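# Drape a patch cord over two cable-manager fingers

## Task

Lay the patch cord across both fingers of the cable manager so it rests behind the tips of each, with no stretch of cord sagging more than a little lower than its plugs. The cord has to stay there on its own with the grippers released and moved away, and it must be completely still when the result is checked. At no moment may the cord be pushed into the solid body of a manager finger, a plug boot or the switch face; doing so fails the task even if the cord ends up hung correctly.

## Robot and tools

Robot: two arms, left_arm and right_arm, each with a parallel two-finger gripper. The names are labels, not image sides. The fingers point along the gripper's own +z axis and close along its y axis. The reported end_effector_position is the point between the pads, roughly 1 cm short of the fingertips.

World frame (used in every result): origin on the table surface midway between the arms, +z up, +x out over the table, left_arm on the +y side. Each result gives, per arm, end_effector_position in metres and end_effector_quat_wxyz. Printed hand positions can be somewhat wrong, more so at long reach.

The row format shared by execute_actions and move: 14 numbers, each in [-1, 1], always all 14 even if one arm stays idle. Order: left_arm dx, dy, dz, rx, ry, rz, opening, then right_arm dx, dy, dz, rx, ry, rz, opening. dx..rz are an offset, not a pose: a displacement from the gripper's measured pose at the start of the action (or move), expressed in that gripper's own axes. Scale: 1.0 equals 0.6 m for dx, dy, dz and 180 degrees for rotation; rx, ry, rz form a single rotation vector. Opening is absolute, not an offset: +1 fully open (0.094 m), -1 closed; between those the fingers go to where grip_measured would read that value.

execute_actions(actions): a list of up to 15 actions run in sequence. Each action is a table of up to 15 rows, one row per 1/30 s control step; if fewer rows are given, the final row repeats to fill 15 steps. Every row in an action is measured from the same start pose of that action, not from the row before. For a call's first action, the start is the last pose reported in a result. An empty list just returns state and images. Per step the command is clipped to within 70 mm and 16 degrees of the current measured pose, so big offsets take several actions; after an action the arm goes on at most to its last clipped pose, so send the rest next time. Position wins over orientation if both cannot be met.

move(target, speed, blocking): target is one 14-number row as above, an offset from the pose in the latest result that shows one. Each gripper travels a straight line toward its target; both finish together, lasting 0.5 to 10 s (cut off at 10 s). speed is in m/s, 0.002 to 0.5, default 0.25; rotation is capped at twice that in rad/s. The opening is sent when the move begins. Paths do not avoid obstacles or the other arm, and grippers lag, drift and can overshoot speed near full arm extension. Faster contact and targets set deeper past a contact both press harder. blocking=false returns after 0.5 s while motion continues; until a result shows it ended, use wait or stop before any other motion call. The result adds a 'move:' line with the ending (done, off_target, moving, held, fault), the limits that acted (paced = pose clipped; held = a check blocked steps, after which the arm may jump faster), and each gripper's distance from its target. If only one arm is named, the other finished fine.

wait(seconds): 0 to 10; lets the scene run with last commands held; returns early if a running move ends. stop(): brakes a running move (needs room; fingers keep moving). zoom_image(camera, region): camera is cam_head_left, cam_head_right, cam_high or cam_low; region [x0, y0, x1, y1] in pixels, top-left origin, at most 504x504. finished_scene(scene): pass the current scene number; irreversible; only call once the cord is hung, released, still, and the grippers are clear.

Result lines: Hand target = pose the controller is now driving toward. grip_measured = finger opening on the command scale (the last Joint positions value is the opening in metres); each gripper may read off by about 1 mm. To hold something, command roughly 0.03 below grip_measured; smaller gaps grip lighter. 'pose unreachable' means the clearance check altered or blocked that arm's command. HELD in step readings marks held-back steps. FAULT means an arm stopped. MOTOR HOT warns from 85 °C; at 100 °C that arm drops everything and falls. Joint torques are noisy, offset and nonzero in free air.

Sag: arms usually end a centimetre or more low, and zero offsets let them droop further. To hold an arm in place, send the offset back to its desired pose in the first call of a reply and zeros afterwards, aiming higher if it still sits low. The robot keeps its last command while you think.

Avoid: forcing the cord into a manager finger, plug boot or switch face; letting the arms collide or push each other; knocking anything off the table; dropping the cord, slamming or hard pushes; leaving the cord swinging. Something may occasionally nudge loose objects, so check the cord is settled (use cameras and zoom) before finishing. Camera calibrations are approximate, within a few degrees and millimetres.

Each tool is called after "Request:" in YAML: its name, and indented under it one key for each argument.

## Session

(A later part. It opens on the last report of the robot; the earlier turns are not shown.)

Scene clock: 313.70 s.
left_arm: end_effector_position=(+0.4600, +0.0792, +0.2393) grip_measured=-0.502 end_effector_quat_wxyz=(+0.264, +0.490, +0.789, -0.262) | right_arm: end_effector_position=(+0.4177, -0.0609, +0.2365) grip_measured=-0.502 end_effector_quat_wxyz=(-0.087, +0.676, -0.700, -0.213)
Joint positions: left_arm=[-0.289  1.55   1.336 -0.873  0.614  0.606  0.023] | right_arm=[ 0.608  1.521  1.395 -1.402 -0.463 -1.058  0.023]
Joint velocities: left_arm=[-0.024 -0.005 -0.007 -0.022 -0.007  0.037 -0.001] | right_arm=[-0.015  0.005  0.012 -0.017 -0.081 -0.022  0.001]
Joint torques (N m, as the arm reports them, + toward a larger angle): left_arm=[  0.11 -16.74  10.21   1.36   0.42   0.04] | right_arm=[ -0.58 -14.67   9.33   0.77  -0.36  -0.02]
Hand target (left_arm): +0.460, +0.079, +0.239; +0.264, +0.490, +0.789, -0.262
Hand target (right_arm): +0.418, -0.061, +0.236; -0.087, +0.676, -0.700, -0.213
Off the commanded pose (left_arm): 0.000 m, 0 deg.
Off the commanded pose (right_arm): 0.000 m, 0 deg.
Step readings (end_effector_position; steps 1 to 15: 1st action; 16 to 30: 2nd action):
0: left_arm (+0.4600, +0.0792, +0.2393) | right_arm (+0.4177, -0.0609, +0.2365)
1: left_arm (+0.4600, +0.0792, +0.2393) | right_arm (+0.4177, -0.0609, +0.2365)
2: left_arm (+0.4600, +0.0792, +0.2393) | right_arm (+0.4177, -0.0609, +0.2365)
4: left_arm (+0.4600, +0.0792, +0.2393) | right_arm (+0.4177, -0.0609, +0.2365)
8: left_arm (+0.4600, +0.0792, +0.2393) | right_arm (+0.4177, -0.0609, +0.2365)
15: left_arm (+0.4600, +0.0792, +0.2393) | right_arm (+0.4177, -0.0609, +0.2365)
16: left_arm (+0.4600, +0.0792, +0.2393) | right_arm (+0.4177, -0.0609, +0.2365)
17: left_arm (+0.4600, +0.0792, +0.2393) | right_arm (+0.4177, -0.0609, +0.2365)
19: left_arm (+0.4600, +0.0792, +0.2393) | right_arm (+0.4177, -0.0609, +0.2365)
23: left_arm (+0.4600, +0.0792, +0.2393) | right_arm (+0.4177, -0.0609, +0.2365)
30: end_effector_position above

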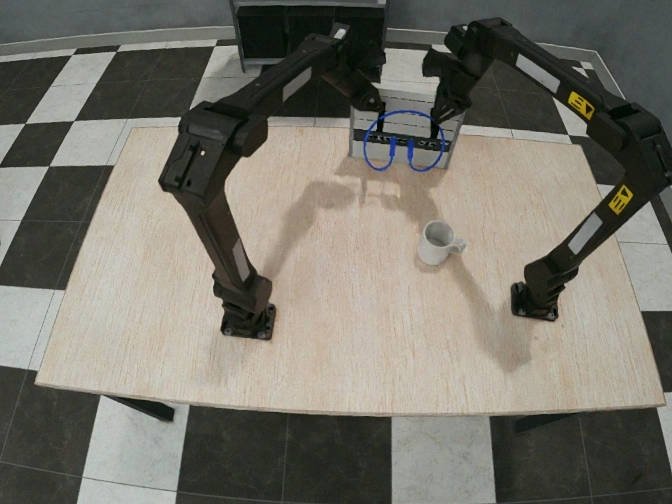

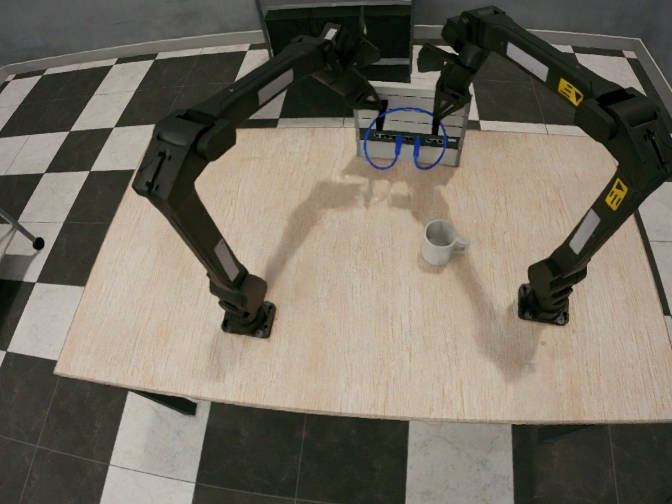

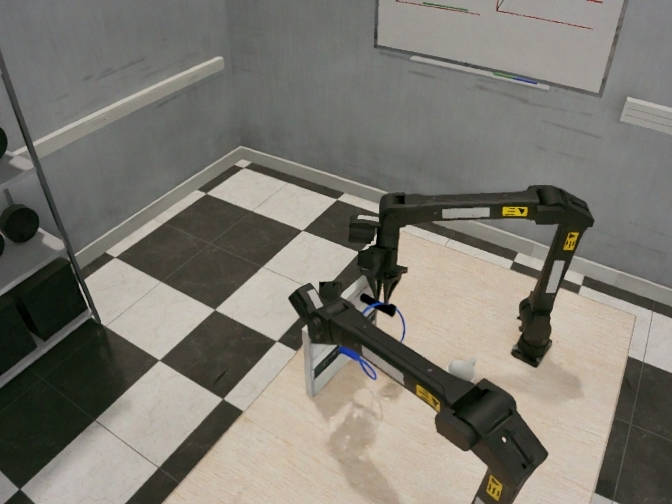

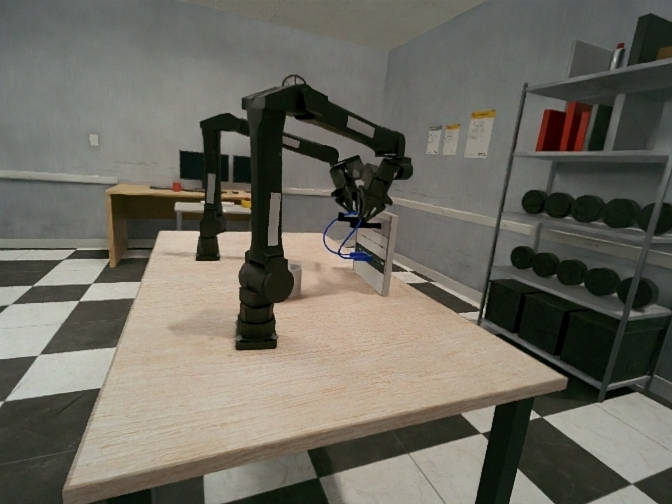

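Request:
move:
  target: [0,0,-0.13,0,0,0,-0.5,0,0,-0.13,0,0,0,-0.5]
  speed: 0.08

Request:
move:
  target: [0.25,-0.05,-0.22,0,0,0,-0.5,0.25,0.2,-0.13,0,0,0,-0.5]

Request:
wait:
  seconds: 10

Request:
zoom_image:
  camera: "cam_high"
  region: [300,260,440,400]

Request:
zoom_image:
  camera: "cam_low"
  region: [300,180,410,280]

Request:
wait:
  seconds: 10

Request:
zoom_image:
  camera: "cam_high"
  region: [300,260,440,400]

Request:
zoom_image:
  camera: "cam_low"
  region: [300,180,410,280]

Scene clock: 328.60 s.
left_arm: end_effector_position=(+0.4367, +0.1316, +0.2683) grip_measured=-0.502 end_effector_quat_wxyz=(+0.238, +0.485, +0.797, -0.269) | right_arm: end_effector_position=(+0.4206, -0.0933, +0.2849) grip_measured=-0.502 end_effector_quat_wxyz=(-0.063, +0.669, -0.707, -0.221)
Joint positions: left_arm=[-0.198  1.475  1.347 -1.076  0.653  0.708  0.023] | right_arm=[ 0.54   1.521  1.522 -1.613 -0.463 -1.126  0.023]
Joint velocities: left_arm=[-0.005 -0.024  0.002  0.002 -0.037 -0.007 -0.   ] | right_arm=[-0.005  0.015 -0.002 -0.007 -0.037  0.007  0.002]
Joint torques (N m, as the arm reports them, + toward a larger angle): left_arm=[  0.77 -15.86  14.72   0.75   0.62   0.14] | right_arm=[ -1.12 -15.22  14.29   0.23  -0.42  -0.15]
Hand target (left_arm): +0.447, +0.133, +0.295; +0.263, +0.490, +0.789, -0.261
Hand target (right_arm): +0.430, -0.092, +0.307; -0.087, +0.676, -0.700, -0.213
Off the commanded pose (left_arm): 0.030 m, 3 deg.
Off the commanded pose (right_arm): 0.024 m, 3 deg.
move: off_target (left_arm, right_arm)

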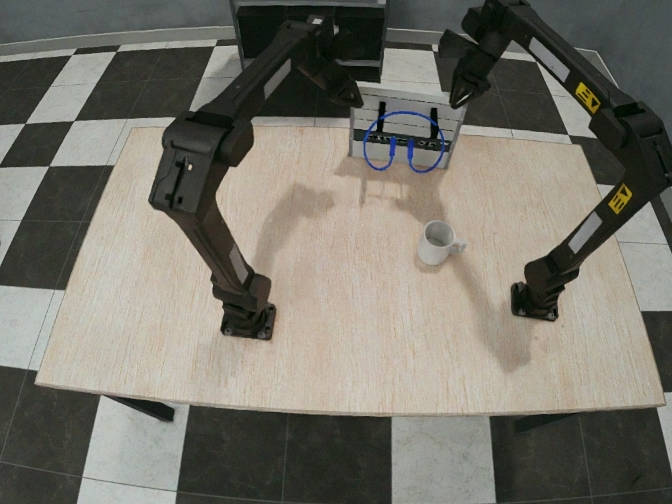

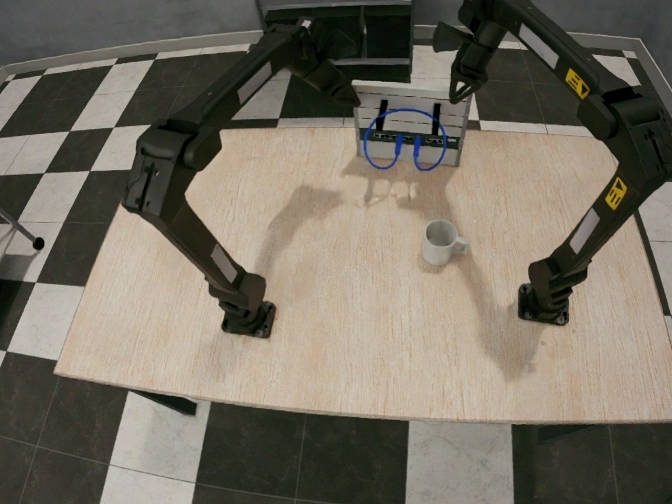

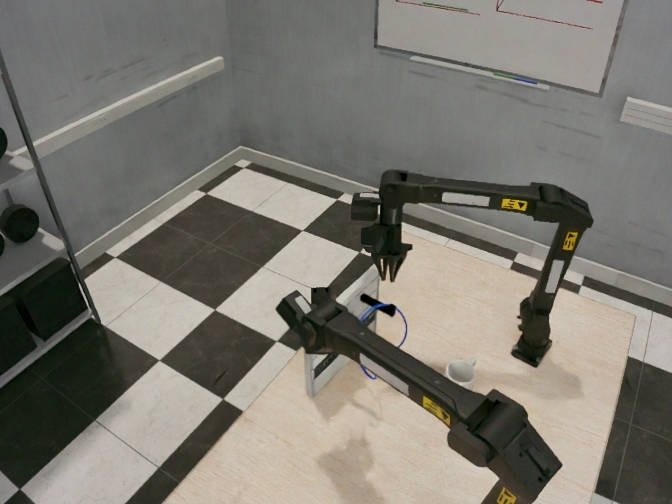

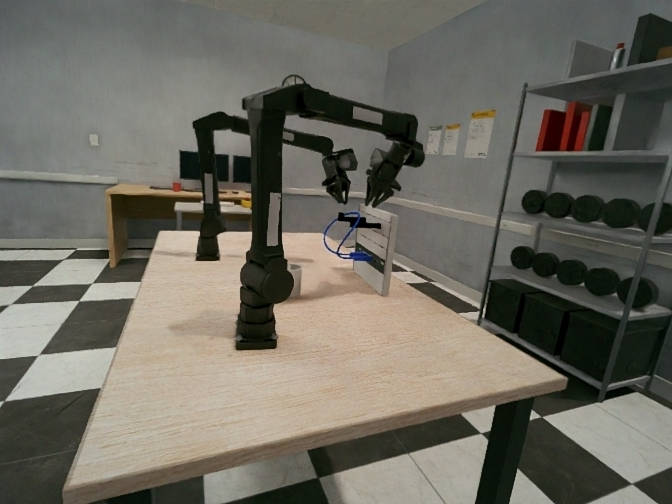

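Scene clock: 330.10 s.
left_arm: end_effector_position=(+0.3365, +0.3089, +0.2765) grip_measured=-0.502 end_effector_quat_wxyz=(+0.238, +0.483, +0.800, -0.265) | right_arm: end_effector_position=(+0.3090, -0.2618, +0.3263) grip_measured=-0.502 end_effector_quat_wxyz=(-0.161, +0.647, -0.733, -0.131)
Joint positions: left_arm=[ 0.232  1.246  1.161 -1.47   0.729  1.25   0.023] | right_arm=[ 0.164  1.     1.187 -1.675 -0.411 -1.406  0.023]
Joint velocities: left_arm=[-0.024 -0.005 -0.002 -0.002  0.022 -0.007 -0.   ] | right_arm=[-0.005 -0.005 -0.002  0.012  0.051 -0.037  0.   ]
Joint torques (N m, as the arm reports them, + toward a larger angle): left_arm=[-0.11 -9.9   9.01  0.02  0.72  0.1 ] | right_arm=[-0.53 -5.07  9.31  0.61 -0.24 -0.15]
Hand target (left_arm): +0.333, +0.307, +0.275; +0.235, +0.486, +0.797, -0.269
Hand target (right_arm): +0.309, -0.262, +0.325; +0.158, -0.653, +0.729, +0.131
Off the commanded pose (left_arm): 0.007 m, 1 deg.
Off the commanded pose (right_arm): 0.004 m, 16 deg.
joint sent to its limit (right arm) — the command would take joint 4 (wrist pitch) past its lower limit, so that joint was sent only as far as its limit.
move: off_target (right_arm); limits=paced

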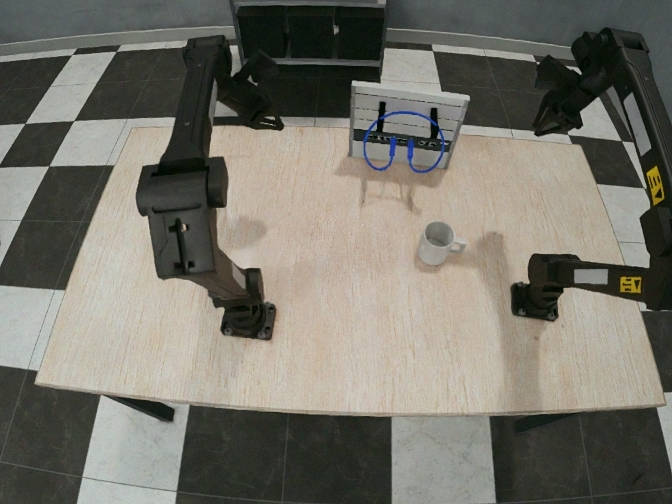

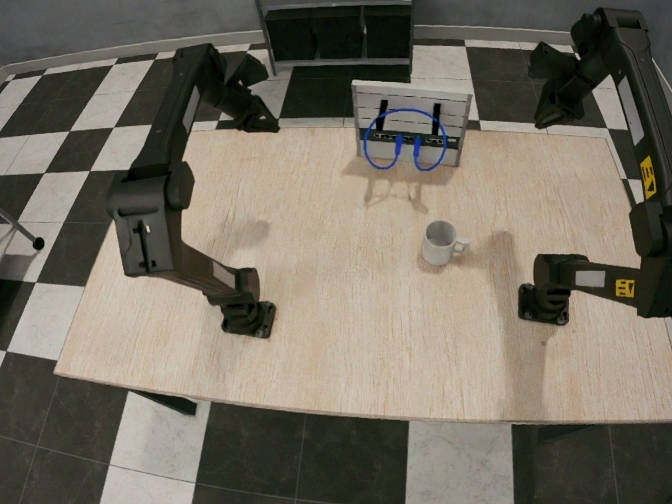

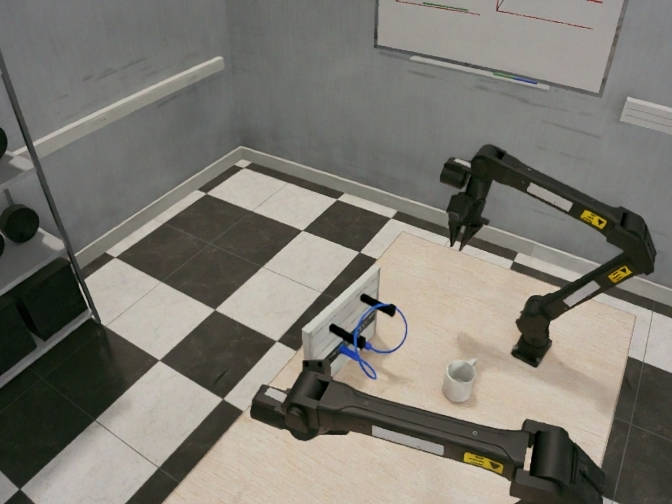

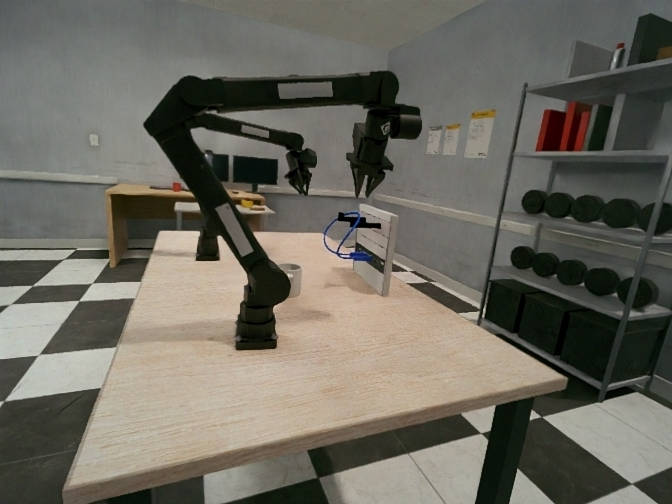

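Scene clock: 340.10 s.
left_arm: end_effector_position=(+0.3365, +0.3089, +0.2765) grip_measured=-0.502 end_effector_quat_wxyz=(+0.238, +0.484, +0.799, -0.265) | right_arm: end_effector_position=(+0.3090, -0.2618, +0.3263) grip_measured=-0.502 end_effector_quat_wxyz=(-0.161, +0.648, -0.733, -0.131)
Joint positions: left_arm=[ 0.232  1.246  1.161 -1.47   0.729  1.253  0.023] | right_arm=[ 0.164  1.     1.187 -1.675 -0.411 -1.407  0.023]
Joint velocities: left_arm=[-0.005 -0.015  0.002 -0.012 -0.007 -0.022  0.   ] | right_arm=[-0.015 -0.005 -0.017  0.022 -0.022 -0.007 -0.   ]
Joint torques (N m, as the arm reports them, + toward a larger angle): left_arm=[ -0.11 -10.12   9.07   0.03   0.72   0.14] | right_arm=[-0.58 -5.1   9.25  0.61 -0.23 -0.13]
Hand target (left_arm): +0.333, +0.307, +0.275; +0.235, +0.486, +0.798, -0.270
Hand target (right_arm): +0.309, -0.262, +0.325; +0.158, -0.653, +0.729, +0.131
Off the commanded pose (left_arm): 0.007 m, 1 deg.
Off the commanded pose (right_arm): 0.004 m, 16 deg.
wait: 10.00 s; at rest by 0.17 s

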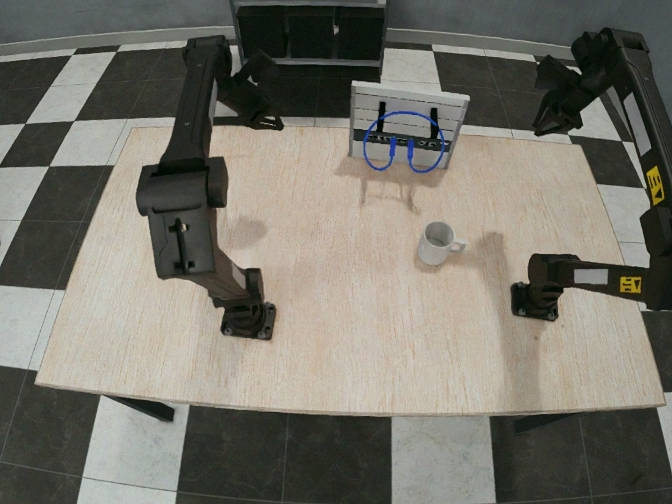

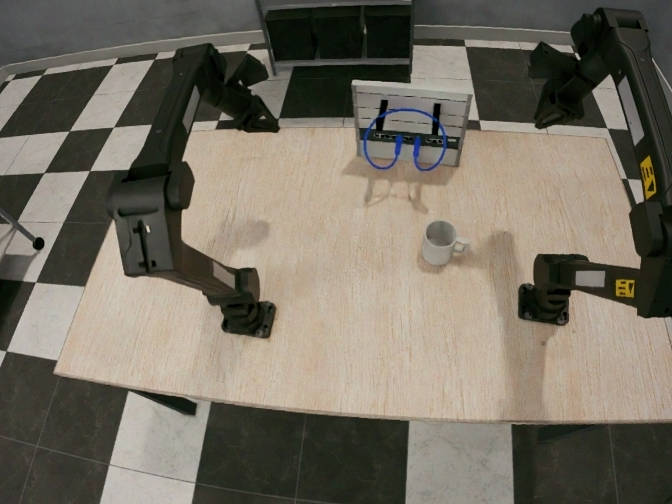

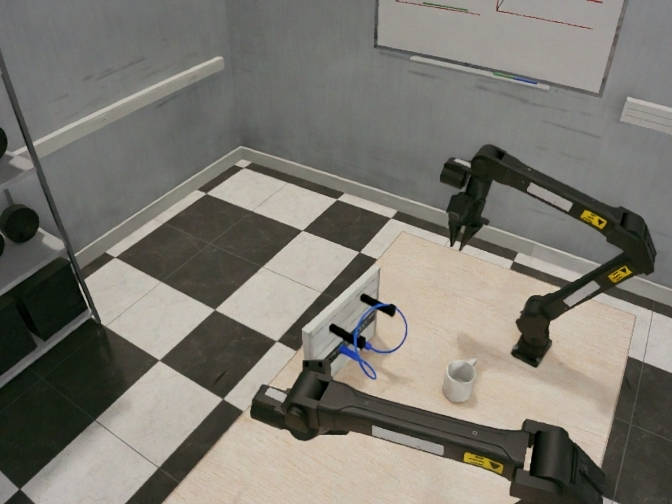

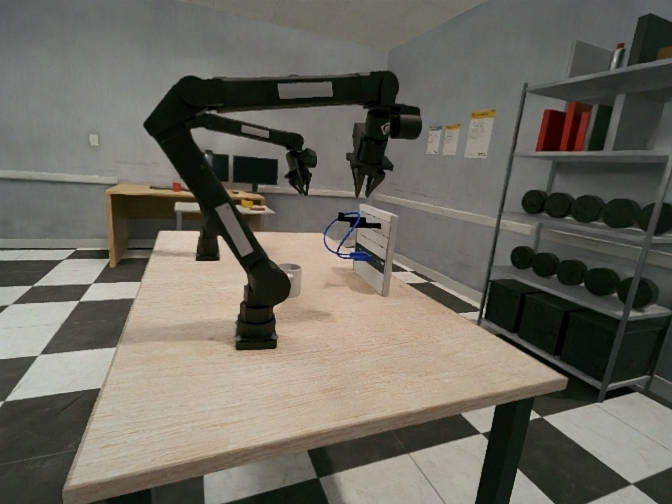

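Region (300, 260, 440, 400) of cam_high's 672x504 image, scaled by 3.600, with more detail than that image has.

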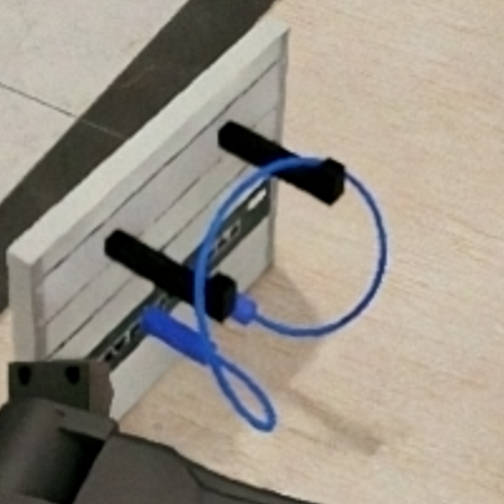

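Region (300, 180, 410, 280) of cam_low's 672x504 image, scaled by 4.582, with more detail than that image has; it fills the top 458 rows of this view, and the rest is white.

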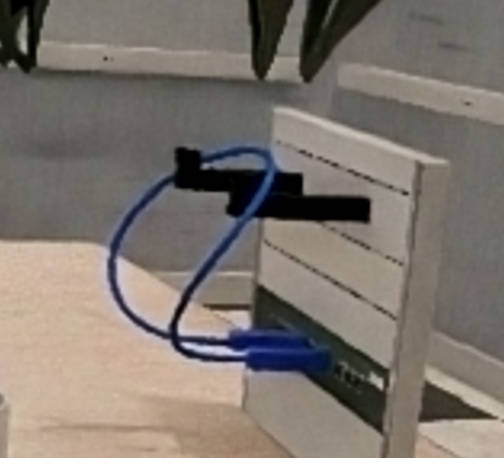

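Scene clock: 350.10 s.
left_arm: end_effector_position=(+0.3365, +0.3089, +0.2765) grip_measured=-0.502 end_effector_quat_wxyz=(+0.238, +0.484, +0.799, -0.265) | right_arm: end_effector_position=(+0.3090, -0.2618, +0.3263) grip_measured=-0.502 end_effector_quat_wxyz=(-0.161, +0.648, -0.733, -0.131)
Joint positions: left_arm=[ 0.232  1.246  1.161 -1.47   0.729  1.253  0.023] | right_arm=[ 0.164  1.     1.187 -1.675 -0.411 -1.407  0.023]
Joint velocities: left_arm=[-0.005 -0.005 -0.012 -0.007  0.007 -0.037 -0.001] | right_arm=[-0.005  0.005 -0.012 -0.002 -0.007 -0.007 -0.001]
Joint torques (N m, as the arm reports them, + toward a larger angle): left_arm=[ -0.05 -10.06   9.05   0.04   0.72   0.14] | right_arm=[-0.51 -4.98  9.26  0.62 -0.23 -0.13]
Hand target (left_arm): +0.333, +0.307, +0.275; +0.235, +0.486, +0.798, -0.270
Hand target (right_arm): +0.309, -0.262, +0.325; +0.158, -0.653, +0.729, +0.131
Off the commanded pose (left_arm): 0.007 m, 1 deg.
Off the commanded pose (right_arm): 0.004 m, 16 deg.
wait: 10.00 s; at rest by 0.17 s

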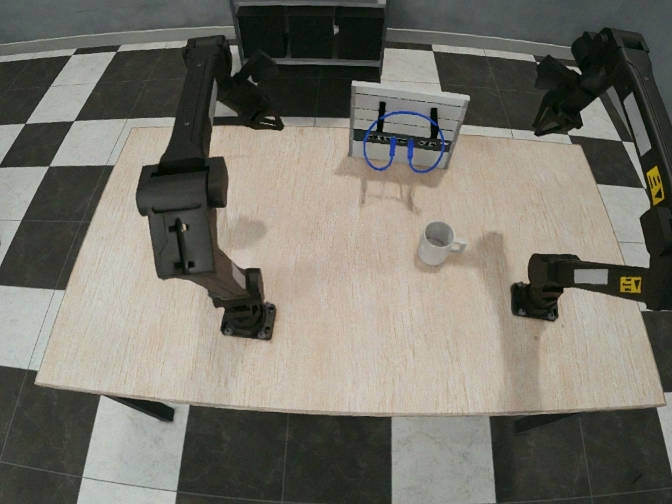

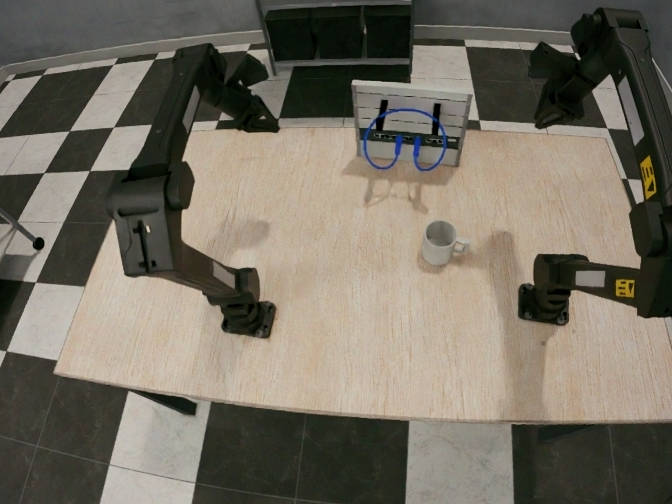

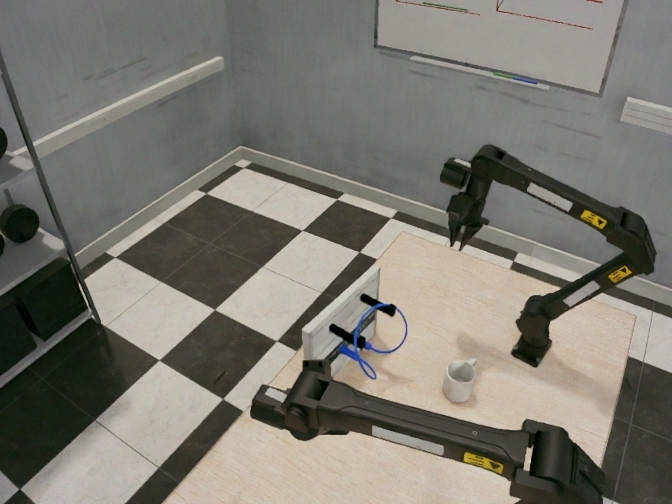

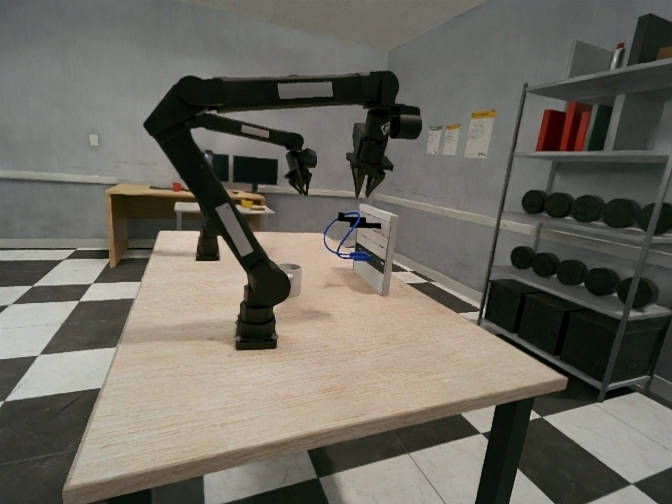

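Region (300, 260, 440, 400) of cam_high's 672x504 image, scaled by 3.600, with more detail than that image has.

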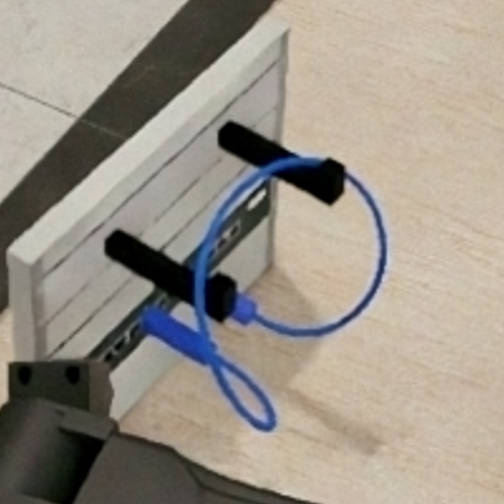

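Region (300, 180, 410, 280) of cam_low's 672x504 image, scaled by 4.582, with more detail than that image has; it fills the top 458 rows of this view, and the rest is white.

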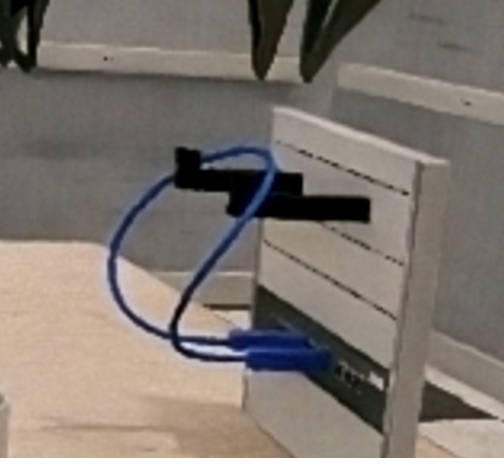

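Request:
finished_scene:
  scene: 2

The scene is finished: the task was done.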